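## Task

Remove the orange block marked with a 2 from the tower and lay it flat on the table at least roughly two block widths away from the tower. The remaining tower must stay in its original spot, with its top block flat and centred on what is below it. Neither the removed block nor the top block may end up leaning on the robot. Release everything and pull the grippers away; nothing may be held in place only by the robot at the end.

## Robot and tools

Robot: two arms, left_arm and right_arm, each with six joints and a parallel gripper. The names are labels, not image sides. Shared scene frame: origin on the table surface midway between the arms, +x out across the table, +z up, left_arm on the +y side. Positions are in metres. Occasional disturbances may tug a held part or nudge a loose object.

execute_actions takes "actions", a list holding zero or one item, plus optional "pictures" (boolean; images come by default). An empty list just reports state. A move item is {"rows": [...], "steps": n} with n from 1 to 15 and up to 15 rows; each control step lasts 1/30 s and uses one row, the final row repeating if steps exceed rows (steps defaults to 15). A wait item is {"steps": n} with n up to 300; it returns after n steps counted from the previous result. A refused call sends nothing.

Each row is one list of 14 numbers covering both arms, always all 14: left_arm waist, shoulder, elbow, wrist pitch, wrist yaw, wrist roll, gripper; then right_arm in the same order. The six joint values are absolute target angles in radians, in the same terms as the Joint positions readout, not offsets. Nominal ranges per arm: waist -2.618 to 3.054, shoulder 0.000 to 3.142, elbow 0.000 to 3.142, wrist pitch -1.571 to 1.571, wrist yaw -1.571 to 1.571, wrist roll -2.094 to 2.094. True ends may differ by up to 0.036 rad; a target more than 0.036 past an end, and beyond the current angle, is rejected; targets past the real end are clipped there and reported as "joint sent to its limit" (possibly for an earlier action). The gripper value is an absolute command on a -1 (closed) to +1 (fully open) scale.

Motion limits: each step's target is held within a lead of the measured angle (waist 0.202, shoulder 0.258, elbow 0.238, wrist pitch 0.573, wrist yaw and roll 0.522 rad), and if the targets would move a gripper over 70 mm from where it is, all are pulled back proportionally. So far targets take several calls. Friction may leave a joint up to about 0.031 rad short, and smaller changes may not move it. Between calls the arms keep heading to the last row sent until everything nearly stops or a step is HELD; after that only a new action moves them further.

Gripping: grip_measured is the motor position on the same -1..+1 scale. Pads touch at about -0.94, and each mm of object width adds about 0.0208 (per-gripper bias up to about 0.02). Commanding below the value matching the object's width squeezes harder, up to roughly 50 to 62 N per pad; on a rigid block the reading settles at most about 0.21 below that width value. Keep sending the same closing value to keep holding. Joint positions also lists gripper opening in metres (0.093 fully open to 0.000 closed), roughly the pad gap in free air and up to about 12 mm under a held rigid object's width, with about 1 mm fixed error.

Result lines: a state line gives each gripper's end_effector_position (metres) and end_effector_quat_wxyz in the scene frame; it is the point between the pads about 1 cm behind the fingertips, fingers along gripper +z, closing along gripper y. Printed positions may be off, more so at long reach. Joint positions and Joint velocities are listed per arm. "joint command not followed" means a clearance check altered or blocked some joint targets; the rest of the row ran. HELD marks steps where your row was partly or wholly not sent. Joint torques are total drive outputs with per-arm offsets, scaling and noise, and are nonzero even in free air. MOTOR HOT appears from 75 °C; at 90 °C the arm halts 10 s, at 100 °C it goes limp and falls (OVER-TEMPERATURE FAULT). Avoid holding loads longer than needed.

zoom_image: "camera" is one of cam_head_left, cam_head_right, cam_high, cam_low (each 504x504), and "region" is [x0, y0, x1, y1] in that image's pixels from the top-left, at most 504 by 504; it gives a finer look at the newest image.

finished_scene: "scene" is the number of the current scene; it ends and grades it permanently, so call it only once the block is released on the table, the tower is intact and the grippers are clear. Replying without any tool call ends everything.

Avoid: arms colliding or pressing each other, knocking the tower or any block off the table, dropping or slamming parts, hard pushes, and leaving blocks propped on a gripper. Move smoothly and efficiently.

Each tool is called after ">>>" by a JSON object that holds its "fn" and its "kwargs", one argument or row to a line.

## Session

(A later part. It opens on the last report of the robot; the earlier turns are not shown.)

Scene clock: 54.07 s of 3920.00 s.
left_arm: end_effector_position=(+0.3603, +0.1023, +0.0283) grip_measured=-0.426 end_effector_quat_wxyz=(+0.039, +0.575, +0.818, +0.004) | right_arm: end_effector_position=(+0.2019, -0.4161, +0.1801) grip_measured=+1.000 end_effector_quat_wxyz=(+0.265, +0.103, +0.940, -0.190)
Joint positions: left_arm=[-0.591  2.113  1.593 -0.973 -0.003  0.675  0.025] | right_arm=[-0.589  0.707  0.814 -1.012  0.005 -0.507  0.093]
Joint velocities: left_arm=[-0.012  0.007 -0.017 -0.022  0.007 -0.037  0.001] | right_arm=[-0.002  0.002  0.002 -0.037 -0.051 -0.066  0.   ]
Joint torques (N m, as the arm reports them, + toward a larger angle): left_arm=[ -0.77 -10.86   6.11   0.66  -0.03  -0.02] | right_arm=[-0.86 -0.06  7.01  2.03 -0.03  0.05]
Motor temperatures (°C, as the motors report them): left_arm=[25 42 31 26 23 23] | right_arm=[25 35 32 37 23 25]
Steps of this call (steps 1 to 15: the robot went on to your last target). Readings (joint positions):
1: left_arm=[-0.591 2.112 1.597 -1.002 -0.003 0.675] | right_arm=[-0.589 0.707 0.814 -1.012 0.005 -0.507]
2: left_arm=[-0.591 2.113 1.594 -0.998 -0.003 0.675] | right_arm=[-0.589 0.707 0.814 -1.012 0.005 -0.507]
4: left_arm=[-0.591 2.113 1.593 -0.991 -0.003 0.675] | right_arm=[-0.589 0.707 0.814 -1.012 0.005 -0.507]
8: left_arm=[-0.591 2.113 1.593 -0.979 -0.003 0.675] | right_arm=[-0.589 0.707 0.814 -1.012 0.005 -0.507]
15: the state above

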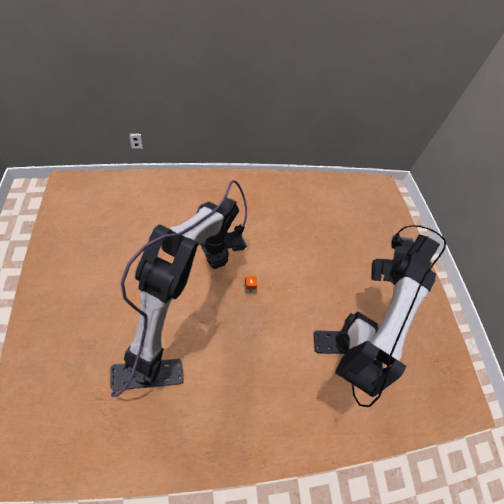

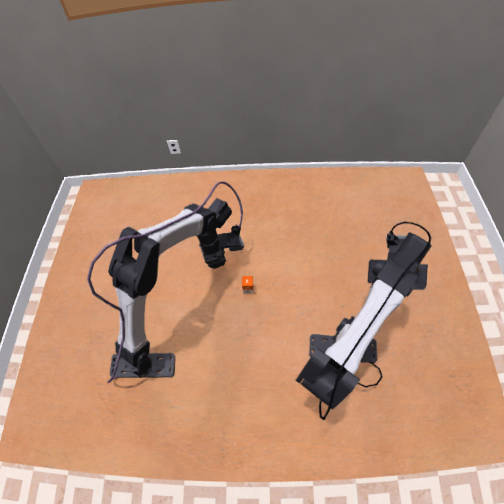

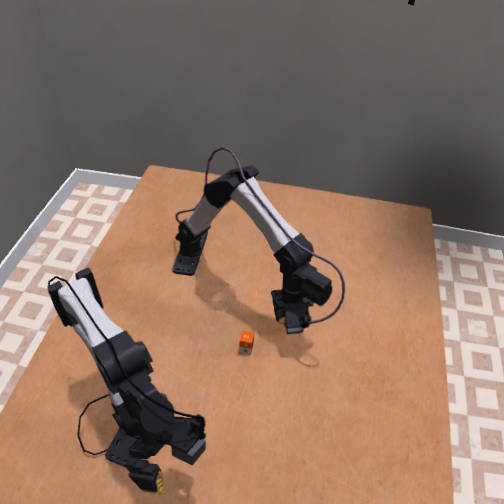

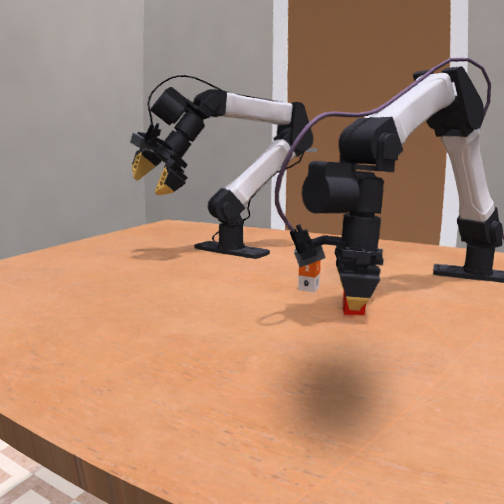

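>>> {"fn": "execute_actions", "kwargs": {
  "actions": [
    {"rows":[[-0.6,2.118,1.575,-0.955,0,0.68,-0.56,-0.6,0.7,0.8,-1.0,0,-0.5,1],[-0.6,2.118,1.565,-0.95,0,0.68,-0.56,-0.6,0.7,0.8,-1.0,0,-0.5,1],[-0.6,2.118,1.558,-0.945,0,0.68,-0.56,-0.6,0.7,0.8,-1.0,0,-0.5,1]],"steps":12}
  ],
  "pictures": false
}}

>>> {"fn": "execute_actions", "kwargs": {
  "actions": [
    {"rows":[[-0.6,2.118,1.558,-0.945,0,0.68,0.2,-0.6,0.7,0.8,-1.0,0,-0.5,1]],"steps":10}
  ],
  "pictures": false
}}

>>> {"fn": "execute_actions", "kwargs": {
  "actions": [
    {"rows":[[-0.6,2.1,1.60,-1.0,0,0.68,0.2,-0.6,0.7,0.8,-1.0,0,-0.5,1],[-0.6,2.095,1.62,-1.03,0,0.68,0.2,-0.6,0.7,0.8,-1.0,0,-0.5,1],[-0.6,2.09,1.64,-1.06,0,0.68,0.2,-0.6,0.7,0.8,-1.0,0,-0.5,1],[-0.6,2.085,1.66,-1.09,0,0.68,0.2,-0.6,0.7,0.8,-1.0,0,-0.5,1],[-0.6,2.08,1.68,-1.115,0,0.68,0.2,-0.6,0.7,0.8,-1.0,0,-0.5,1],[-0.6,2.075,1.70,-1.14,0,0.68,0.2,-0.6,0.7,0.8,-1.0,0,-0.5,1],[-0.6,2.07,1.72,-1.16,0,0.68,0.2,-0.6,0.7,0.8,-1.0,0,-0.5,1],[-0.615,2.065,1.74,-1.18,0,0.68,0.2,-0.6,0.7,0.8,-1.0,0,-0.5,1],[-0.635,2.06,1.76,-1.2,0,0.68,0.2,-0.6,0.7,0.8,-1.0,0,-0.5,1],[-0.66,2.055,1.78,-1.21,0,0.68,0.2,-0.6,0.7,0.8,-1.0,0,-0.5,1],[-0.685,2.052,1.79,-1.22,0,0.68,0.2,-0.6,0.7,0.8,-1.0,0,-0.5,1],[-0.71,2.052,1.79,-1.22,0,0.68,0.2,-0.6,0.7,0.8,-1.0,0,-0.5,1],[-0.735,2.052,1.79,-1.22,0,0.68,0.2,-0.6,0.7,0.8,-1.0,0,-0.5,1],[-0.76,2.052,1.79,-1.22,0,0.68,0.2,-0.6,0.7,0.8,-1.0,0,-0.5,1],[-0.785,2.052,1.79,-1.22,0,0.68,0.2,-0.6,0.7,0.8,-1.0,0,-0.5,1]]}
  ],
  "pictures": false
}}

>>> {"fn": "execute_actions", "kwargs": {
  "actions": [
    {"rows":[[-0.81,2.052,1.79,-1.22,0,0.68,0.2,-0.6,0.7,0.8,-1.0,0,-0.5,1],[-0.835,2.052,1.79,-1.22,0,0.68,0.2,-0.6,0.7,0.8,-1.0,0,-0.5,1],[-0.86,2.052,1.79,-1.22,0,0.68,0.2,-0.6,0.7,0.8,-1.0,0,-0.5,1],[-0.88,2.052,1.79,-1.22,0,0.68,0.2,-0.6,0.7,0.8,-1.0,0,-0.5,1],[-0.9,2.052,1.79,-1.22,0,0.68,0.2,-0.6,0.7,0.8,-1.0,0,-0.5,1],[-0.915,2.052,1.79,-1.22,0,0.68,0.2,-0.6,0.7,0.8,-1.0,0,-0.5,1],[-0.93,2.052,1.79,-1.21,0,0.68,0.2,-0.6,0.7,0.8,-1.0,0,-0.5,1],[-0.94,2.052,1.79,-1.2,0,0.68,0.2,-0.6,0.7,0.8,-1.0,0,-0.5,1],[-0.948,2.052,1.79,-1.19,0,0.68,0.2,-0.6,0.7,0.8,-1.0,0,-0.5,1],[-0.952,2.052,1.78,-1.18,0,0.68,0.2,-0.6,0.7,0.8,-1.0,0,-0.5,1],[-0.952,2.055,1.77,-1.17,0,0.68,0.2,-0.6,0.7,0.8,-1.0,0,-0.5,1],[-0.952,2.06,1.76,-1.16,0,0.68,0.2,-0.6,0.7,0.8,-1.0,0,-0.5,1],[-0.952,2.06,1.75,-1.15,0,0.68,0.2,-0.6,0.7,0.8,-1.0,0,-0.5,1],[-0.952,2.06,1.74,-1.135,0,0.68,0.2,-0.6,0.7,0.8,-1.0,0,-0.5,1],[-0.952,2.06,1.73,-1.12,0,0.68,0.2,-0.6,0.7,0.8,-1.0,0,-0.5,1]]}
  ],
  "pictures": false
}}

>>> {"fn": "execute_actions", "kwargs": {
  "actions": [
    {"rows":[[-0.952,2.06,1.715,-1.105,0,0.68,0.2,-0.6,0.7,0.8,-1.0,0,-0.5,1],[-0.952,2.06,1.70,-1.09,0,0.68,0.2,-0.6,0.7,0.8,-1.0,0,-0.5,1],[-0.952,2.06,1.685,-1.075,0,0.68,0.2,-0.6,0.7,0.8,-1.0,0,-0.5,1],[-0.952,2.06,1.67,-1.06,0,0.68,0.2,-0.6,0.7,0.8,-1.0,0,-0.5,1],[-0.952,2.06,1.655,-1.045,0,0.68,0.2,-0.6,0.7,0.8,-1.0,0,-0.5,1],[-0.952,2.06,1.64,-1.03,0,0.68,0.2,-0.6,0.7,0.8,-1.0,0,-0.5,1],[-0.952,2.06,1.625,-1.02,0,0.68,0.2,-0.6,0.7,0.8,-1.0,0,-0.5,1],[-0.952,2.06,1.615,-1.02,0,0.68,0.2,-0.6,0.7,0.8,-1.0,0,-0.5,1],[-0.952,2.06,1.605,-1.02,0,0.68,0.2,-0.6,0.7,0.8,-1.0,0,-0.5,1]]}
  ],
  "pictures": false
}}

>>> {"fn": "execute_actions", "kwargs": {
  "actions": [
    {"steps":10}
  ]
}}

Scene clock: 73.03 s of 3920.00 s.
left_arm: end_effector_position=(+0.3572, +0.1041, +0.0227) grip_measured=-0.426 end_effector_quat_wxyz=(+0.035, +0.575, +0.818, +0.004) | right_arm: end_effector_position=(+0.2019, -0.4161, +0.1801) grip_measured=+1.000 end_effector_quat_wxyz=(+0.265, +0.103, +0.940, -0.190)
Joint positions: left_arm=[-0.591  2.113  1.571 -0.958 -0.003  0.675  0.025] | right_arm=[-0.589  0.707  0.814 -1.012  0.005 -0.507  0.093]
Joint velocities: left_arm=[-0.002  0.002 -0.027  0.051  0.081  0.022  0.   ] | right_arm=[ 0.017  0.012 -0.017  0.007  0.007  0.051  0.   ]
Joint torques (N m, as the arm reports them, + toward a larger angle): left_arm=[ -0.73 -10.85   5.64   0.68  -0.04  -0.02] | right_arm=[-0.9  -0.06  7.01  2.02 -0.02  0.05]
Motor temperatures (°C, as the motors report them): left_arm=[25 45 31 26 23 23] | right_arm=[25 34 33 38 23 25]
Steps of this call (steps 1 to 15: the robot went on to your last target; steps 16 to 90: nothing new was sent; then 15.57 s passed at rest; steps 91 to 102: all 12 steps of this action). Readings (joint positions):
91: left_arm=[-0.591 2.113 1.593 -0.971 -0.003 0.675] | right_arm=[-0.589 0.707 0.814 -1.012 0.005 -0.507]
92: left_arm=[-0.591 2.113 1.591 -0.968 -0.003 0.675] | right_arm=[-0.589 0.707 0.814 -1.012 0.005 -0.507]
94: left_arm=[-0.591 2.113 1.581 -0.961 -0.003 0.675] | right_arm=[-0.589 0.707 0.814 -1.012 0.005 -0.507]
98: left_arm=[-0.591 2.113 1.571 -0.961 -0.003 0.675] | right_arm=[-0.589 0.707 0.814 -1.012 0.005 -0.507]
102: the state above

Scene clock: 73.37 s of 3920.00 s.
left_arm: end_effector_position=(+0.3575, +0.1039, +0.0228) grip_measured=+0.198 end_effector_quat_wxyz=(+0.036, +0.575, +0.818, +0.004) | right_arm: end_effector_position=(+0.2019, -0.4161, +0.1801) grip_measured=+1.000 end_effector_quat_wxyz=(+0.265, +0.103, +0.940, -0.190)
Joint positions: left_arm=[-0.591  2.113  1.571 -0.957 -0.003  0.675  0.055] | right_arm=[-0.589  0.707  0.814 -1.012  0.005 -0.507  0.093]
Joint velocities: left_arm=[-0.007 -0.002  0.002  0.051 -0.051  0.051  0.001] | right_arm=[-0.017  0.002  0.002 -0.007 -0.007  0.007  0.   ]
Joint torques (N m, as the arm reports them, + toward a larger angle): left_arm=[ -0.75 -10.84   5.66   0.67  -0.03  -0.02] | right_arm=[-0.88 -0.04  7.    2.04 -0.02  0.06]
Motor temperatures (°C, as the motors report them): left_arm=[25 45 31 26 23 23] | right_arm=[25 34 33 38 23 25]
Steps of this call (steps 1 to 10: all 10 steps of this action). Readings (joint positions):
1: left_arm=[-0.591 2.113 1.571 -0.958 -0.003 0.675] | right_arm=[-0.589 0.707 0.814 -1.012 0.005 -0.507]
2: left_arm=[-0.591 2.113 1.571 -0.958 -0.003 0.675] | right_arm=[-0.589 0.707 0.814 -1.012 0.005 -0.507]
4: left_arm=[-0.591 2.113 1.571 -0.957 -0.003 0.675] | right_arm=[-0.589 0.707 0.814 -1.012 0.005 -0.507]
8: left_arm=[-0.591 2.113 1.571 -0.957 -0.003 0.675] | right_arm=[-0.589 0.707 0.814 -1.012 0.005 -0.507]
10: the state above

Scene clock: 73.87 s of 3920.00 s.
left_arm: end_effector_position=(+0.3353, +0.0548, +0.0934) grip_measured=+0.198 end_effector_quat_wxyz=(+0.056, +0.625, +0.779, +0.003) | right_arm: end_effector_position=(+0.2019, -0.4161, +0.1801) grip_measured=+1.000 end_effector_quat_wxyz=(+0.265, +0.103, +0.940, -0.190)
Joint positions: left_arm=[-0.719  2.065  1.779 -1.172 -0.006  0.675  0.055] | right_arm=[-0.589  0.707  0.814 -1.012  0.005 -0.507  0.093]
Joint velocities: left_arm=[-0.896 -0.095  0.061 -0.095  0.051 -0.007 -0.001] | right_arm=[-0.002  0.007  0.002  0.007  0.081 -0.022  0.   ]
Joint torques (N m, as the arm reports them, + toward a larger angle): left_arm=[ -1.11 -11.59   7.77   0.39  -0.03  -0.01] | right_arm=[-0.86 -0.04  7.01  2.04 -0.03  0.04]
Motor temperatures (°C, as the motors report them): left_arm=[25 45 31 26 23 23] | right_arm=[25 34 33 38 23 25]
Steps of this call (steps 1 to 15: all 15 steps of this action). Readings (joint positions):
1: left_arm=[-0.591 2.113 1.573 -0.961 -0.003 0.675] | right_arm=[-0.589 0.707 0.814 -1.012 0.005 -0.507]
2: left_arm=[-0.591 2.113 1.579 -0.973 -0.003 0.675] | right_arm=[-0.589 0.707 0.814 -1.012 0.005 -0.507]
4: left_arm=[-0.591 2.113 1.606 -1.010 -0.003 0.675] | right_arm=[-0.589 0.707 0.814 -1.012 0.005 -0.507]
8: left_arm=[-0.592 2.109 1.688 -1.087 -0.003 0.675] | right_arm=[-0.589 0.707 0.814 -1.012 0.005 -0.507]
15: the state above

Scene clock: 74.37 s of 3920.00 s.
left_arm: end_effector_position=(+0.2628, -0.0134, +0.0901) grip_measured=+0.198 end_effector_quat_wxyz=(+0.052, +0.711, +0.701, -0.007) | right_arm: end_effector_position=(+0.2019, -0.4161, +0.1801) grip_measured=+1.000 end_effector_quat_wxyz=(+0.265, +0.103, +0.940, -0.190)
Joint positions: left_arm=[-0.952  2.064  1.764 -1.166  0.001  0.675  0.055] | right_arm=[-0.589  0.707  0.814 -1.012  0.005 -0.507  0.093]
Joint velocities: left_arm=[ 0.007 -0.027 -0.266  0.256  0.022  0.007  0.001] | right_arm=[ 0.002 -0.007  0.002 -0.007 -0.066 -0.037  0.   ]
Joint torques (N m, as the arm reports them, + toward a larger angle): left_arm=[  0.06 -11.29   5.42   0.64  -0.07  -0.02] | right_arm=[-0.89 -0.05  7.03  2.03 -0.03  0.05]
Motor temperatures (°C, as the motors report them): left_arm=[25 45 31 26 23 23] | right_arm=[25 34 33 38 23 25]
Steps of this call (steps 1 to 15: all 15 steps of this action). Readings (joint positions):
1: left_arm=[-0.750 2.064 1.780 -1.177 -0.006 0.675] | right_arm=[-0.589 0.707 0.814 -1.012 0.005 -0.507]
2: left_arm=[-0.781 2.064 1.780 -1.181 -0.005 0.675] | right_arm=[-0.589 0.707 0.814 -1.012 0.005 -0.507]
4: left_arm=[-0.838 2.064 1.780 -1.190 -0.004 0.675] | right_arm=[-0.589 0.707 0.814 -1.012 0.005 -0.507]
8: left_arm=[-0.921 2.064 1.780 -1.198 -0.001 0.675] | right_arm=[-0.589 0.707 0.814 -1.012 0.005 -0.507]
15: the state above

Scene clock: 74.87 s of 3920.00 s.
left_arm: end_effector_position=(+0.2559, -0.0046, +0.0526) grip_measured=+0.198 end_effector_quat_wxyz=(+0.039, +0.712, +0.701, -0.005) | right_arm: end_effector_position=(+0.2019, -0.4161, +0.1801) grip_measured=+1.000 end_effector_quat_wxyz=(+0.265, +0.103, +0.940, -0.190)
Joint positions: left_arm=[-0.952  2.064  1.616 -1.044  0.001  0.675  0.055] | right_arm=[-0.589  0.707  0.814 -1.012  0.005 -0.507  0.093]
Joint velocities: left_arm=[-0.002  0.002 -0.007  0.051 -0.051 -0.095 -0.   ] | right_arm=[ 0.002  0.007 -0.017  0.037  0.007 -0.051  0.   ]
Joint torques (N m, as the arm reports them, + toward a larger angle): left_arm=[ -0.17 -11.19   6.04   0.68  -0.07  -0.02] | right_arm=[-0.89 -0.05  7.01  2.03 -0.03  0.06]
Motor temperatures (°C, as the motors report them): left_arm=[25 46 31 26 23 23] | right_arm=[25 34 33 38 23 25]
Steps of this call (steps 1 to 15: all 15 steps of this action). Readings (joint positions):
1: left_arm=[-0.952 2.064 1.753 -1.155 0.001 0.675] | right_arm=[-0.589 0.707 0.814 -1.012 0.005 -0.507]
2: left_arm=[-0.952 2.064 1.740 -1.144 0.001 0.675] | right_arm=[-0.589 0.707 0.814 -1.012 0.005 -0.507]
4: left_arm=[-0.952 2.064 1.710 -1.120 0.001 0.675] | right_arm=[-0.589 0.707 0.814 -1.012 0.005 -0.507]
8: left_arm=[-0.952 2.064 1.649 -1.072 0.001 0.675] | right_arm=[-0.589 0.707 0.814 -1.012 0.005 -0.507]
15: the state above

Scene clock: 75.20 s of 3920.00 s.
left_arm: end_effector_position=(+0.2576, -0.0068, +0.0528) grip_measured=+0.198 end_effector_quat_wxyz=(+0.045, +0.712, +0.701, -0.006) | right_arm: end_effector_position=(+0.2019, -0.4161, +0.1801) grip_measured=+1.000 end_effector_quat_wxyz=(+0.265, +0.103, +0.940, -0.190)
Joint positions: left_arm=[-0.952  2.064  1.616 -1.033  0.001  0.675  0.055] | right_arm=[-0.589  0.707  0.814 -1.012  0.005 -0.507  0.093]
Joint velocities: left_arm=[ 0.007 -0.002 -0.017 -0.037 -0.007 -0.007 -0.001] | right_arm=[-0.007 -0.012 -0.002 -0.051  0.007 -0.051  0.   ]
Joint torques (N m, as the arm reports them, + toward a larger angle): left_arm=[ -0.08 -11.24   5.97   0.71  -0.07  -0.02] | right_arm=[-0.88 -0.04  7.    2.03 -0.03  0.06]
Motor temperatures (°C, as the motors report them): left_arm=[25 46 31 26 23 23] | right_arm=[25 34 33 38 23 25]
Steps of this call (steps 1 to 10: the robot went on to your last target). Readings (joint positions):
1: left_arm=[-0.952 2.064 1.616 -1.041 0.001 0.675] | right_arm=[-0.589 0.707 0.814 -1.012 0.005 -0.507]
2: left_arm=[-0.952 2.064 1.616 -1.039 0.001 0.675] | right_arm=[-0.589 0.707 0.814 -1.012 0.005 -0.507]
4: left_arm=[-0.952 2.064 1.616 -1.036 0.001 0.675] | right_arm=[-0.589 0.707 0.814 -1.012 0.005 -0.507]
8: left_arm=[-0.952 2.064 1.616 -1.034 0.001 0.675] | right_arm=[-0.589 0.707 0.814 -1.012 0.005 -0.507]
10: the state above

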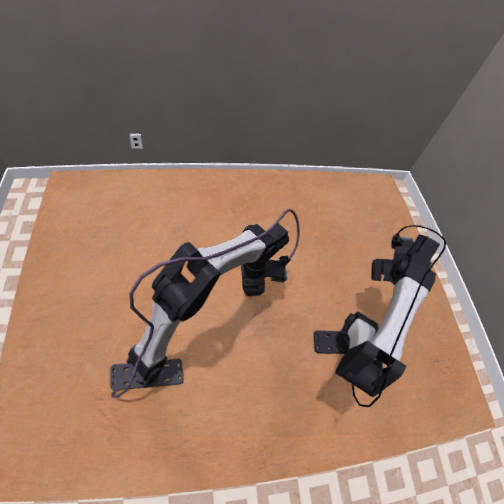

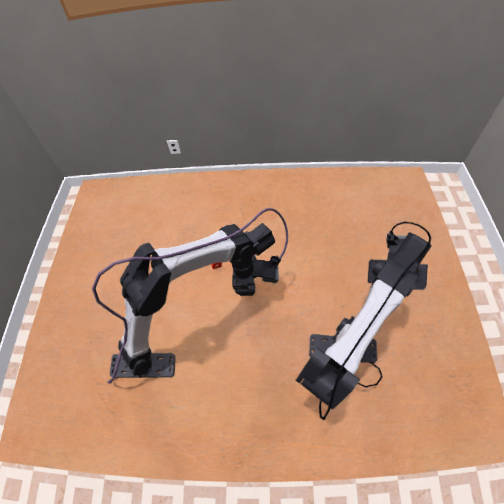

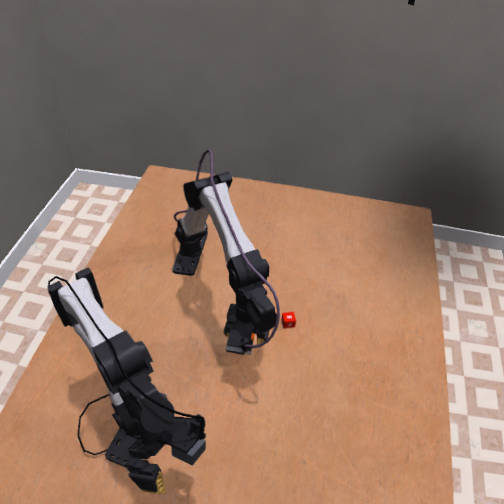

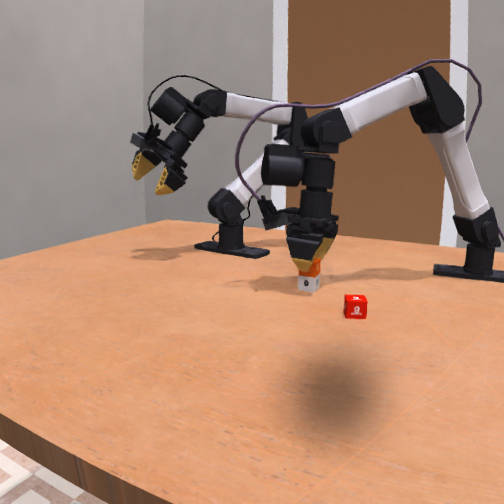

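>>> {"fn": "execute_actions", "kwargs": {
  "actions": [
    {"rows":[[-0.952,2.06,1.594,-1.013,0,0.68,0.1,-0.6,0.7,0.8,-1.0,0,-0.5,1],[-0.952,2.06,1.594,-1.013,0,0.68,0,-0.6,0.7,0.8,-1.0,0,-0.5,1],[-0.952,2.06,1.594,-1.013,0,0.68,-0.05,-0.6,0.7,0.8,-1.0,0,-0.5,1],[-0.952,2.06,1.594,-1.013,0,0.68,-0.1,-0.6,0.7,0.8,-1.0,0,-0.5,1],[-0.952,2.06,1.594,-1.013,0,0.68,-0.14,-0.6,0.7,0.8,-1.0,0,-0.5,1],[-0.952,2.06,1.594,-1.013,0,0.68,-0.18,-0.6,0.7,0.8,-1.0,0,-0.5,1],[-0.952,2.06,1.594,-1.013,0,0.68,-0.22,-0.6,0.7,0.8,-1.0,0,-0.5,1],[-0.952,2.06,1.594,-1.013,0,0.68,-0.26,-0.6,0.7,0.8,-1.0,0,-0.5,1],[-0.952,2.06,1.594,-1.013,0,0.68,-0.3,-0.6,0.7,0.8,-1.0,0,-0.5,1],[-0.952,2.06,1.594,-1.013,0,0.68,-0.34,-0.6,0.7,0.8,-1.0,0,-0.5,1],[-0.952,2.06,1.594,-1.013,0,0.68,-0.4,-0.6,0.7,0.8,-1.0,0,-0.5,1],[-0.952,2.06,1.594,-1.013,0,0.68,-0.56,-0.6,0.7,0.8,-1.0,0,-0.5,1]]}
  ],
  "pictures": false
}}

>>> {"fn": "execute_actions", "kwargs": {
  "actions": [
    {"rows":[[-0.952,2.06,1.62,-1.05,0,0.68,-0.56,-0.6,0.7,0.8,-1.0,0,-0.5,1],[-0.952,2.06,1.635,-1.07,0,0.68,-0.56,-0.6,0.7,0.8,-1.0,0,-0.5,1],[-0.952,2.06,1.65,-1.09,0,0.68,-0.56,-0.6,0.7,0.8,-1.0,0,-0.5,1],[-0.952,2.06,1.665,-1.105,0,0.68,-0.56,-0.6,0.7,0.8,-1.0,0,-0.5,1],[-0.952,2.06,1.68,-1.12,0,0.68,-0.56,-0.6,0.7,0.8,-1.0,0,-0.5,1],[-0.952,2.06,1.695,-1.135,0,0.68,-0.56,-0.6,0.7,0.8,-1.0,0,-0.5,1],[-0.945,2.06,1.71,-1.15,0,0.68,-0.56,-0.6,0.7,0.8,-1.0,0,-0.5,1],[-0.93,2.06,1.725,-1.16,0,0.68,-0.56,-0.6,0.7,0.8,-1.0,0,-0.5,1],[-0.91,2.06,1.74,-1.17,0,0.68,-0.56,-0.6,0.7,0.8,-1.0,0,-0.5,1],[-0.88,2.06,1.74,-1.17,0,0.68,-0.56,-0.6,0.7,0.8,-1.0,0,-0.5,1],[-0.85,2.06,1.74,-1.17,0,0.68,-0.56,-0.6,0.7,0.8,-1.0,0,-0.5,1],[-0.82,2.06,1.74,-1.17,0,0.68,-0.56,-0.6,0.7,0.8,-1.0,0,-0.5,1],[-0.78,2.06,1.74,-1.17,0,0.68,-0.56,-0.6,0.7,0.8,-1.0,0,-0.5,1],[-0.74,2.06,1.74,-1.17,0,0.68,-0.56,-0.6,0.7,0.8,-1.0,0,-0.5,1],[-0.70,2.06,1.74,-1.17,0,0.68,-0.56,-0.6,0.7,0.8,-1.0,0,-0.5,1]]}
  ],
  "pictures": false
}}

>>> {"fn": "execute_actions", "kwargs": {
  "actions": [
    {"rows":[[-0.66,2.06,1.74,-1.17,0,0.68,-0.56,-0.6,0.7,0.8,-1.0,0,-0.5,1],[-0.62,2.06,1.74,-1.17,0,0.68,-0.56,-0.6,0.7,0.8,-1.0,0,-0.5,1],[-0.58,2.06,1.74,-1.16,0,0.68,-0.56,-0.6,0.7,0.8,-1.0,0,-0.5,1],[-0.54,2.06,1.74,-1.15,0,0.68,-0.56,-0.6,0.7,0.8,-1.0,0,-0.5,1],[-0.50,2.06,1.74,-1.14,0,0.68,-0.56,-0.6,0.7,0.8,-1.0,0,-0.5,1],[-0.46,2.065,1.73,-1.12,0,0.68,-0.56,-0.6,0.7,0.8,-1.0,0,-0.5,1],[-0.42,2.07,1.72,-1.10,0,0.68,-0.56,-0.6,0.7,0.8,-1.0,0,-0.5,1],[-0.39,2.08,1.70,-1.08,0,0.68,-0.56,-0.6,0.7,0.8,-1.0,0,-0.5,1],[-0.36,2.09,1.68,-1.055,0,0.68,-0.56,-0.6,0.7,0.8,-1.0,0,-0.5,1],[-0.34,2.095,1.66,-1.03,0,0.68,-0.56,-0.6,0.7,0.8,-1.0,0,-0.5,1],[-0.32,2.1,1.645,-1.01,0,0.68,-0.56,-0.6,0.7,0.8,-1.0,0,-0.5,1],[-0.31,2.105,1.63,-0.99,0,0.68,-0.56,-0.6,0.7,0.8,-1.0,0,-0.5,1],[-0.30,2.11,1.615,-0.97,0,0.68,-0.56,-0.6,0.7,0.8,-1.0,0,-0.5,1],[-0.30,2.115,1.60,-0.955,0,0.68,-0.56,-0.6,0.7,0.8,-1.0,0,-0.5,1],[-0.30,2.118,1.585,-0.945,0,0.68,-0.56,-0.6,0.7,0.8,-1.0,0,-0.5,1]]}
  ],
  "pictures": false
}}

>>> {"fn": "execute_actions", "kwargs": {
  "actions": [
    {"steps":15}
  ]
}}

Scene clock: 94.47 s of 3920.00 s.
left_arm: end_effector_position=(+0.2572, -0.0062, +0.0509) grip_measured=-0.427 end_effector_quat_wxyz=(+0.044, +0.712, +0.701, -0.006) | right_arm: end_effector_position=(+0.2019, -0.4161, +0.1801) grip_measured=+1.000 end_effector_quat_wxyz=(+0.265, +0.103, +0.940, -0.190)
Joint positions: left_arm=[-0.952  2.064  1.609 -1.026  0.001  0.675  0.025] | right_arm=[-0.589  0.707  0.814 -1.012  0.005 -0.507  0.093]
Joint velocities: left_arm=[-0.002  0.002 -0.002 -0.007 -0.051 -0.007  0.   ] | right_arm=[-0.002 -0.007 -0.012 -0.051 -0.022  0.007  0.   ]
Joint torques (N m, as the arm reports them, + toward a larger angle): left_arm=[ -0.07 -11.19   5.7    0.73  -0.08  -0.03] | right_arm=[-0.87 -0.09  7.    2.03 -0.03  0.05]
Motor temperatures (°C, as the motors report them): left_arm=[25 48 31 26 23 23] | right_arm=[25 34 34 38 23 25]
Steps of this call (steps 1 to 30: the robot went on to your last target; steps 31 to 90: nothing new was sent; then 15.77 s passed at rest; steps 91 to 105: all 15 steps of this action). Readings (joint positions):
91: left_arm=[-0.952 2.064 1.615 -1.031 0.001 0.675] | right_arm=[-0.589 0.707 0.814 -1.012 0.005 -0.507]
92: left_arm=[-0.952 2.064 1.614 -1.029 0.001 0.675] | right_arm=[-0.589 0.707 0.814 -1.012 0.005 -0.507]
94: left_arm=[-0.952 2.064 1.610 -1.027 0.001 0.675] | right_arm=[-0.589 0.707 0.814 -1.012 0.005 -0.507]
98: left_arm=[-0.952 2.064 1.609 -1.027 0.001 0.675] | right_arm=[-0.589 0.707 0.814 -1.012 0.005 -0.507]
105: the state above

Scene clock: 94.97 s of 3920.00 s.
left_arm: end_effector_position=(+0.3066, +0.0306, +0.0802) grip_measured=-0.427 end_effector_quat_wxyz=(+0.047, +0.657, +0.753, -0.006) | right_arm: end_effector_position=(+0.2019, -0.4161, +0.1801) grip_measured=+1.000 end_effector_quat_wxyz=(+0.265, +0.103, +0.940, -0.190)
Joint positions: left_arm=[-0.801  2.064  1.726 -1.138  0.009  0.675  0.025] | right_arm=[-0.589  0.707  0.814 -1.012  0.005 -0.507  0.093]
Joint velocities: left_arm=[ 1.214  0.022 -0.002 -0.125  0.037 -0.007 -0.001] | right_arm=[-0.002 -0.007 -0.007  0.007 -0.022  0.007  0.   ]
Joint torques (N m, as the arm reports them, + toward a larger angle): left_arm=[  2.29 -11.2    8.41   0.39  -0.13  -0.02] | right_arm=[-0.89 -0.03  7.    2.03 -0.02  0.06]
Motor temperatures (°C, as the motors report them): left_arm=[25 48 31 26 23 23] | right_arm=[25 34 34 38 23 25]
Steps of this call (steps 1 to 15: all 15 steps of this action). Readings (joint positions):
1: left_arm=[-0.952 2.064 1.609 -1.027 0.001 0.675] | right_arm=[-0.589 0.707 0.814 -1.012 0.005 -0.507]
2: left_arm=[-0.952 2.064 1.610 -1.032 0.001 0.675] | right_arm=[-0.589 0.707 0.814 -1.012 0.005 -0.507]
4: left_arm=[-0.952 2.064 1.622 -1.054 0.001 0.675] | right_arm=[-0.589 0.707 0.814 -1.012 0.005 -0.507]
8: left_arm=[-0.951 2.064 1.681 -1.103 0.001 0.675] | right_arm=[-0.589 0.707 0.814 -1.012 0.005 -0.507]
15: the state above

Scene clock: 95.47 s of 3920.00 s.
left_arm: end_effector_position=(+0.4116, +0.2163, +0.0476) grip_measured=-0.427 end_effector_quat_wxyz=(+0.049, +0.446, +0.894, +0.013) | right_arm: end_effector_position=(+0.2019, -0.4161, +0.1801) grip_measured=+1.000 end_effector_quat_wxyz=(+0.265, +0.103, +0.940, -0.190)
Joint positions: left_arm=[-0.292  2.085  1.627 -1.011 -0.004  0.675  0.025] | right_arm=[-0.589  0.707  0.814 -1.012  0.005 -0.507  0.093]
Joint velocities: left_arm=[ 0.115  0.222 -0.471  0.403  0.022  0.007 -0.   ] | right_arm=[-0.007 -0.007 -0.002 -0.081  0.007  0.022  0.   ]
Joint torques (N m, as the arm reports them, + toward a larger angle): left_arm=[-1.25 -9.79  5.8   0.64  0.01 -0.03] | right_arm=[-0.85 -0.06  6.98  2.03 -0.02  0.05]
Motor temperatures (°C, as the motors report them): left_arm=[25 48 31 26 23 23] | right_arm=[25 34 34 38 23 25]
Steps of this call (steps 1 to 15: all 15 steps of this action). Readings (joint positions):
1: left_arm=[-0.756 2.064 1.726 -1.141 0.009 0.675] | right_arm=[-0.589 0.707 0.814 -1.012 0.005 -0.507]
2: left_arm=[-0.710 2.064 1.726 -1.142 0.009 0.675] | right_arm=[-0.589 0.707 0.814 -1.012 0.005 -0.507]
4: left_arm=[-0.616 2.064 1.726 -1.142 0.007 0.675] | right_arm=[-0.589 0.707 0.814 -1.012 0.005 -0.507]
8: left_arm=[-0.449 2.064 1.724 -1.124 0.004 0.675] | right_arm=[-0.589 0.707 0.814 -1.012 0.005 -0.507]
15: the state above

Scene clock: 95.97 s of 3920.00 s.
left_arm: end_effector_position=(+0.4111, +0.2167, +0.0269) grip_measured=-0.427 end_effector_quat_wxyz=(+0.042, +0.446, +0.894, +0.011) | right_arm: end_effector_position=(+0.2019, -0.4161, +0.1801) grip_measured=+1.000 end_effector_quat_wxyz=(+0.265, +0.103, +0.940, -0.190)
Joint positions: left_arm=[-0.292  2.116  1.591 -0.959 -0.004  0.675  0.025] | right_arm=[-0.589  0.707  0.814 -1.012  0.005 -0.507  0.093]
Joint velocities: left_arm=[ 0.002 -0.012 -0.007 -0.022  0.022  0.007 -0.001] | right_arm=[ 0.007  0.002  0.007 -0.051  0.007 -0.081  0.   ]
Joint torques (N m, as the arm reports them, + toward a larger angle): left_arm=[ -0.66 -11.1    6.31   0.7   -0.03  -0.02] | right_arm=[-0.87 -0.04  6.99  2.04 -0.03  0.05]
Motor temperatures (°C, as the motors report them): left_arm=[25 48 31 26 23 23] | right_arm=[25 34 34 38 23 25]
Steps of this call (steps 1 to 15: the robot went on to your last target). Readings (joint positions):
1: left_arm=[-0.291 2.093 1.614 -1.001 -0.004 0.675] | right_arm=[-0.589 0.707 0.814 -1.012 0.005 -0.507]
2: left_arm=[-0.291 2.102 1.604 -0.994 -0.004 0.675] | right_arm=[-0.589 0.707 0.814 -1.012 0.005 -0.507]
4: left_arm=[-0.292 2.114 1.593 -0.985 -0.004 0.675] | right_arm=[-0.589 0.707 0.814 -1.012 0.005 -0.507]
8: left_arm=[-0.292 2.116 1.591 -0.970 -0.004 0.675] | right_arm=[-0.589 0.707 0.814 -1.012 0.005 -0.507]
15: the state above

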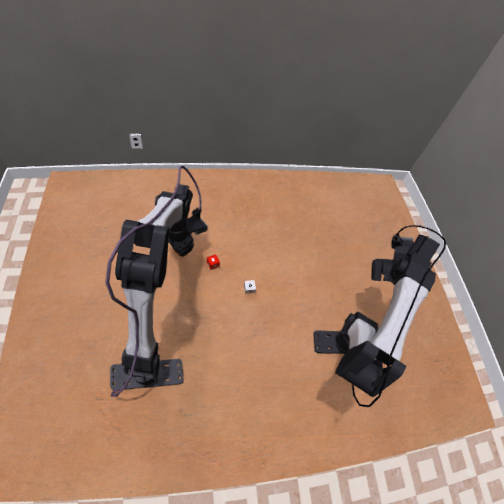

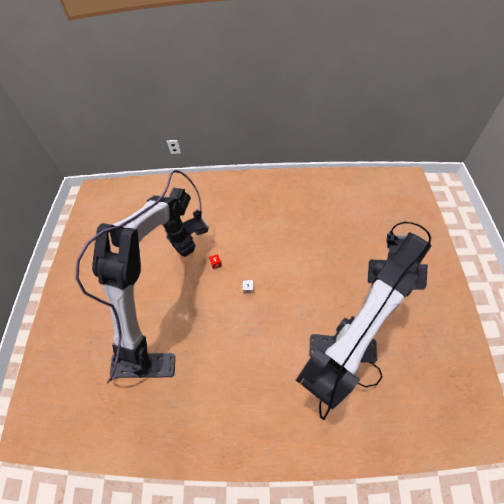

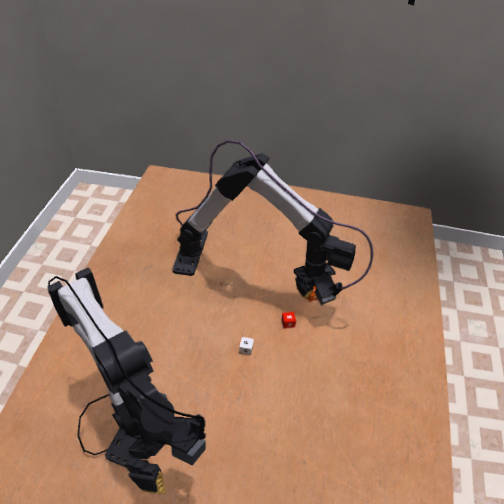

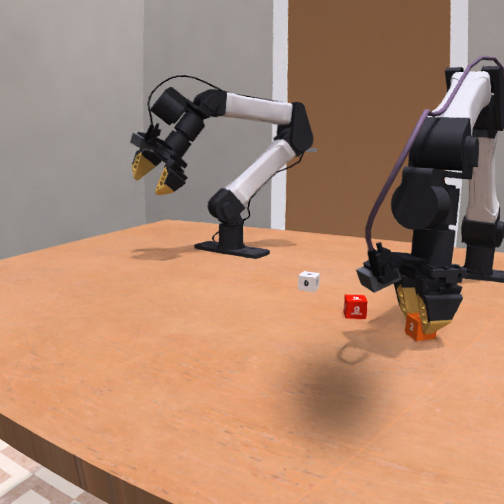

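>>> {"fn": "execute_actions", "kwargs": {
  "actions": [
    {"rows":[[-0.30,2.118,1.575,-0.94,0,0.68,-0.56,-0.6,0.7,0.8,-1.0,0,-0.5,1],[-0.30,2.118,1.568,-0.935,0,0.68,-0.56,-0.6,0.7,0.8,-1.0,0,-0.5,1],[-0.30,2.118,1.562,-0.93,0,0.68,-0.56,-0.6,0.7,0.8,-1.0,0,-0.5,1]],"steps":12}
  ],
  "pictures": false
}}

>>> {"fn": "execute_actions", "kwargs": {
  "actions": [
    {"rows":[[-0.30,2.118,1.562,-0.93,0,0.68,0.2,-0.6,0.7,0.8,-1.0,0,-0.5,1]],"steps":10}
  ],
  "pictures": false
}}

>>> {"fn": "execute_actions", "kwargs": {
  "actions": [
    {"rows":[[-0.3,2.1,1.60,-0.99,0,0.68,0.2,-0.6,0.7,0.8,-1.0,0,-0.5,1],[-0.3,2.095,1.62,-1.02,0,0.68,0.2,-0.6,0.7,0.8,-1.0,0,-0.5,1],[-0.3,2.09,1.64,-1.05,0,0.68,0.2,-0.6,0.7,0.8,-1.0,0,-0.5,1],[-0.3,2.085,1.66,-1.08,0,0.68,0.2,-0.6,0.7,0.8,-1.0,0,-0.5,1],[-0.3,2.08,1.68,-1.11,0,0.68,0.2,-0.6,0.7,0.8,-1.0,0,-0.5,1],[-0.3,2.075,1.70,-1.13,0,0.68,0.2,-0.6,0.7,0.8,-1.0,0,-0.5,1],[-0.3,2.07,1.72,-1.14,0,0.68,0.2,-0.6,0.7,0.8,-1.0,0,-0.5,1],[-0.32,2.07,1.72,-1.14,0,0.68,0.2,-0.6,0.7,0.8,-1.0,0,-0.5,1],[-0.34,2.07,1.72,-1.14,0,0.68,0.2,-0.6,0.7,0.8,-1.0,0,-0.5,1],[-0.365,2.07,1.72,-1.14,0,0.68,0.2,-0.6,0.7,0.8,-1.0,0,-0.5,1],[-0.39,2.07,1.72,-1.14,0,0.68,0.2,-0.6,0.7,0.8,-1.0,0,-0.5,1],[-0.415,2.07,1.72,-1.14,0,0.68,0.2,-0.6,0.7,0.8,-1.0,0,-0.5,1],[-0.44,2.07,1.72,-1.14,0,0.68,0.2,-0.6,0.7,0.8,-1.0,0,-0.5,1],[-0.465,2.07,1.72,-1.14,0,0.68,0.2,-0.6,0.7,0.8,-1.0,0,-0.5,1],[-0.49,2.07,1.72,-1.14,0,0.68,0.2,-0.6,0.7,0.8,-1.0,0,-0.5,1]]}
  ],
  "pictures": false
}}

>>> {"fn": "execute_actions", "kwargs": {
  "actions": [
    {"rows":[[-0.515,2.07,1.72,-1.13,0,0.68,0.2,-0.6,0.7,0.8,-1.0,0,-0.5,1],[-0.535,2.07,1.72,-1.12,0,0.68,0.2,-0.6,0.7,0.8,-1.0,0,-0.5,1],[-0.555,2.08,1.71,-1.105,0,0.68,0.2,-0.6,0.7,0.8,-1.0,0,-0.5,1],[-0.57,2.085,1.70,-1.09,0,0.68,0.2,-0.6,0.7,0.8,-1.0,0,-0.5,1],[-0.58,2.09,1.69,-1.07,0,0.68,0.2,-0.6,0.7,0.8,-1.0,0,-0.5,1],[-0.587,2.095,1.675,-1.05,0,0.68,0.2,-0.6,0.7,0.8,-1.0,0,-0.5,1],[-0.59,2.1,1.66,-1.03,0,0.68,0.2,-0.6,0.7,0.8,-1.0,0,-0.5,1],[-0.59,2.105,1.645,-1.015,0,0.68,0.2,-0.6,0.7,0.8,-1.0,0,-0.5,1],[-0.59,2.11,1.63,-1.0,0,0.68,0.2,-0.6,0.7,0.8,-1.0,0,-0.5,1],[-0.59,2.115,1.615,-0.985,0,0.68,0.2,-0.6,0.7,0.8,-1.0,0,-0.5,1],[-0.59,2.118,1.60,-0.97,0,0.68,0.2,-0.6,0.7,0.8,-1.0,0,-0.5,1],[-0.59,2.12,1.59,-0.955,0,0.68,0.2,-0.6,0.7,0.8,-1.0,0,-0.5,1],[-0.59,2.122,1.58,-0.945,0,0.68,0.2,-0.6,0.7,0.8,-1.0,0,-0.5,1],[-0.59,2.122,1.57,-0.945,0,0.68,0.2,-0.6,0.7,0.8,-1.0,0,-0.5,1],[-0.59,2.122,1.562,-0.945,0,0.68,0.2,-0.6,0.7,0.8,-1.0,0,-0.5,1]]}
  ],
  "pictures": false
}}

>>> {"fn": "execute_actions", "kwargs": {
  "actions": [
    {"steps":15}
  ]
}}

Scene clock: 112.03 s of 3920.00 s.
left_arm: end_effector_position=(+0.4099, +0.2170, +0.0230) grip_measured=-0.427 end_effector_quat_wxyz=(+0.042, +0.446, +0.894, +0.011) | right_arm: end_effector_position=(+0.2019, -0.4161, +0.1801) grip_measured=+1.000 end_effector_quat_wxyz=(+0.265, +0.103, +0.940, -0.190)
Joint positions: left_arm=[-0.292  2.116  1.575 -0.944 -0.004  0.675  0.025] | right_arm=[-0.589  0.707  0.814 -1.012  0.005 -0.507  0.093]
Joint velocities: left_arm=[-0.022  0.012  0.002 -0.051 -0.007 -0.051  0.   ] | right_arm=[ 0.002 -0.012  0.012 -0.037 -0.022  0.007  0.   ]
Joint torques (N m, as the arm reports them, + toward a larger angle): left_arm=[ -0.7  -11.14   5.65   0.73  -0.03  -0.02] | right_arm=[-0.88 -0.05  7.01  2.03 -0.03  0.05]
Motor temperatures (°C, as the motors report them): left_arm=[25 50 31 26 23 23] | right_arm=[25 33 34 38 23 25]
Steps of this call (steps 1 to 15: the robot went on to your last target; steps 16 to 90: nothing new was sent; then 12.67 s passed at rest; steps 91 to 102: all 12 steps of this action). Readings (joint positions):
91: left_arm=[-0.292 2.116 1.591 -0.957 -0.004 0.675] | right_arm=[-0.589 0.707 0.814 -1.012 0.005 -0.507]
92: left_arm=[-0.292 2.116 1.590 -0.954 -0.004 0.675] | right_arm=[-0.589 0.707 0.814 -1.012 0.005 -0.507]
94: left_arm=[-0.292 2.116 1.583 -0.947 -0.004 0.675] | right_arm=[-0.589 0.707 0.814 -1.012 0.005 -0.507]
98: left_arm=[-0.292 2.116 1.575 -0.946 -0.004 0.675] | right_arm=[-0.589 0.707 0.814 -1.012 0.005 -0.507]
102: the state above

Scene clock: 112.37 s of 3920.00 s.
left_arm: end_effector_position=(+0.4102, +0.2169, +0.0230) grip_measured=+0.198 end_effector_quat_wxyz=(+0.043, +0.446, +0.894, +0.011) | right_arm: end_effector_position=(+0.2019, -0.4161, +0.1801) grip_measured=+1.000 end_effector_quat_wxyz=(+0.265, +0.103, +0.940, -0.190)
Joint positions: left_arm=[-0.292  2.116  1.575 -0.942 -0.004  0.675  0.055] | right_arm=[-0.589  0.707  0.814 -1.012  0.005 -0.507  0.093]
Joint velocities: left_arm=[-0.002 -0.022  0.007 -0.066 -0.022 -0.037  0.   ] | right_arm=[-0.017 -0.022 -0.012  0.007  0.051 -0.051  0.   ]
Joint torques (N m, as the arm reports them, + toward a larger angle): left_arm=[ -0.71 -11.13   5.63   0.71  -0.02  -0.02] | right_arm=[-0.88 -0.06  6.99  2.03 -0.03  0.06]
Motor temperatures (°C, as the motors report them): left_arm=[25 50 31 26 23 23] | right_arm=[25 33 34 38 23 25]
Steps of this call (steps 1 to 10: all 10 steps of this action). Readings (joint positions):
1: left_arm=[-0.292 2.116 1.575 -0.943 -0.004 0.675] | right_arm=[-0.589 0.707 0.814 -1.012 0.005 -0.507]
2: left_arm=[-0.292 2.116 1.575 -0.943 -0.004 0.675] | right_arm=[-0.589 0.707 0.814 -1.012 0.005 -0.507]
4: left_arm=[-0.292 2.116 1.575 -0.942 -0.004 0.675] | right_arm=[-0.589 0.707 0.814 -1.012 0.005 -0.507]
8: left_arm=[-0.292 2.116 1.575 -0.942 -0.004 0.675] | right_arm=[-0.589 0.707 0.814 -1.012 0.005 -0.507]
10: the state above

Scene clock: 112.87 s of 3920.00 s.
left_arm: end_effector_position=(+0.3939, +0.1637, +0.0678) grip_measured=+0.198 end_effector_quat_wxyz=(+0.042, +0.505, +0.862, +0.009) | right_arm: end_effector_position=(+0.2019, -0.4161, +0.1801) grip_measured=+1.000 end_effector_quat_wxyz=(+0.265, +0.103, +0.940, -0.190)
Joint positions: left_arm=[-0.425  2.084  1.708 -1.11  -0.006  0.675  0.055] | right_arm=[-0.589  0.707  0.814 -1.012  0.005 -0.507  0.093]
Joint velocities: left_arm=[-0.896 -0.017  0.002 -0.066  0.051  0.095 -0.   ] | right_arm=[ 0.002 -0.007 -0.002 -0.007 -0.037 -0.022  0.   ]
Joint torques (N m, as the arm reports them, + toward a larger angle): left_arm=[ -0.91 -12.13   8.25   0.43  -0.01  -0.03] | right_arm=[-0.9  -0.02  7.01  2.04 -0.02  0.05]
Motor temperatures (°C, as the motors report them): left_arm=[25 50 31 26 23 23] | right_arm=[25 33 34 38 23 25]
Steps of this call (steps 1 to 15: all 15 steps of this action). Readings (joint positions):
1: left_arm=[-0.292 2.116 1.577 -0.946 -0.004 0.675] | right_arm=[-0.589 0.707 0.814 -1.012 0.005 -0.507]
2: left_arm=[-0.292 2.116 1.582 -0.959 -0.004 0.675] | right_arm=[-0.589 0.707 0.814 -1.012 0.005 -0.507]
4: left_arm=[-0.292 2.116 1.607 -0.997 -0.004 0.675] | right_arm=[-0.589 0.707 0.814 -1.012 0.005 -0.507]
8: left_arm=[-0.293 2.110 1.683 -1.071 -0.004 0.675] | right_arm=[-0.589 0.707 0.814 -1.012 0.005 -0.507]
15: the state above

Scene clock: 113.37 s of 3920.00 s.
left_arm: end_effector_position=(+0.3557, +0.1018, +0.0315) grip_measured=+0.198 end_effector_quat_wxyz=(+0.035, +0.576, +0.816, +0.001) | right_arm: end_effector_position=(+0.2019, -0.4161, +0.1801) grip_measured=+1.000 end_effector_quat_wxyz=(+0.265, +0.103, +0.940, -0.190)
Joint positions: left_arm=[-0.595  2.103  1.591 -0.989  0.003  0.675  0.055] | right_arm=[-0.589  0.707  0.814 -1.012  0.005 -0.507  0.093]
Joint velocities: left_arm=[ 0.007  0.115 -0.315  0.256  0.066 -0.037  0.   ] | right_arm=[-0.022 -0.002 -0.007 -0.066  0.037 -0.037  0.   ]
Joint torques (N m, as the arm reports them, + toward a larger angle): left_arm=[  0.4  -10.35   5.9    0.65  -0.1   -0.02] | right_arm=[-0.86 -0.08  6.98  2.03 -0.03  0.06]
Motor temperatures (°C, as the motors report them): left_arm=[25 50 31 26 23 23] | right_arm=[25 33 34 38 23 25]
Steps of this call (steps 1 to 15: all 15 steps of this action). Readings (joint positions):
1: left_arm=[-0.456 2.084 1.708 -1.112 -0.006 0.675] | right_arm=[-0.589 0.707 0.814 -1.012 0.005 -0.507]
2: left_arm=[-0.486 2.084 1.708 -1.113 -0.005 0.675] | right_arm=[-0.589 0.707 0.814 -1.012 0.005 -0.507]
4: left_arm=[-0.539 2.084 1.708 -1.111 -0.003 0.675] | right_arm=[-0.589 0.707 0.814 -1.012 0.005 -0.507]
8: left_arm=[-0.594 2.084 1.687 -1.070 0.003 0.675] | right_arm=[-0.589 0.707 0.814 -1.012 0.005 -0.507]
15: the state above

Scene clock: 113.87 s of 3920.00 s.
left_arm: end_effector_position=(+0.3560, +0.1016, +0.0228) grip_measured=+0.198 end_effector_quat_wxyz=(+0.035, +0.576, +0.816, +0.001) | right_arm: end_effector_position=(+0.2019, -0.4161, +0.1801) grip_measured=+1.000 end_effector_quat_wxyz=(+0.265, +0.103, +0.940, -0.190)
Joint positions: left_arm=[-0.595  2.114  1.572 -0.958  0.003  0.675  0.055] | right_arm=[-0.589  0.707  0.814 -1.012  0.005 -0.507  0.093]
Joint velocities: left_arm=[ 0.002  0.022 -0.012  0.007  0.007 -0.051 -0.   ] | right_arm=[ 0.012  0.012 -0.002 -0.051  0.066 -0.007  0.   ]
Joint torques (N m, as the arm reports them, + toward a larger angle): left_arm=[  0.36 -10.53   5.97   0.66  -0.09  -0.02] | right_arm=[-0.86 -0.05  7.01  2.03 -0.03  0.06]
Motor temperatures (°C, as the motors report them): left_arm=[25 50 31 26 23 23] | right_arm=[25 33 34 38 23 25]
Steps of this call (steps 1 to 15: the robot went on to your last target). Readings (joint positions):
1: left_arm=[-0.595 2.107 1.582 -0.984 0.003 0.675] | right_arm=[-0.589 0.707 0.814 -1.012 0.005 -0.507]
2: left_arm=[-0.595 2.110 1.576 -0.980 0.003 0.675] | right_arm=[-0.589 0.707 0.814 -1.012 0.005 -0.507]
4: left_arm=[-0.595 2.114 1.572 -0.975 0.003 0.675] | right_arm=[-0.589 0.707 0.814 -1.012 0.005 -0.507]
8: left_arm=[-0.595 2.114 1.572 -0.964 0.003 0.675] | right_arm=[-0.589 0.707 0.814 -1.012 0.005 -0.507]
15: the state above

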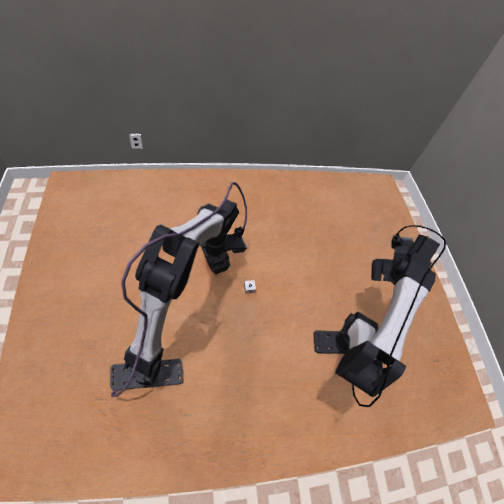

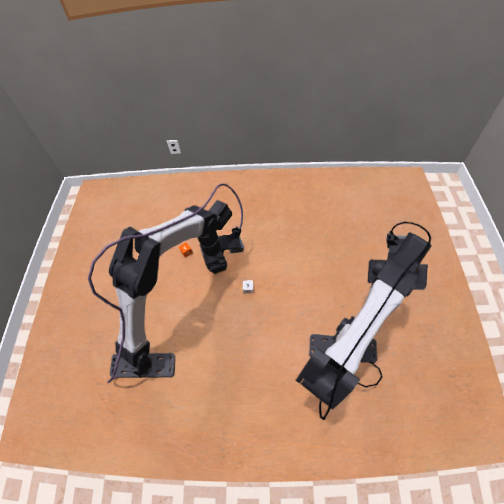

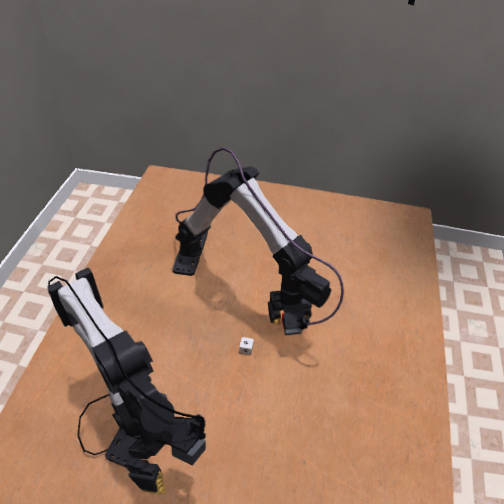

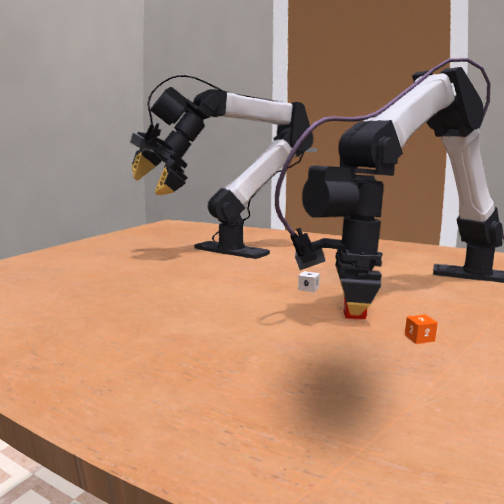

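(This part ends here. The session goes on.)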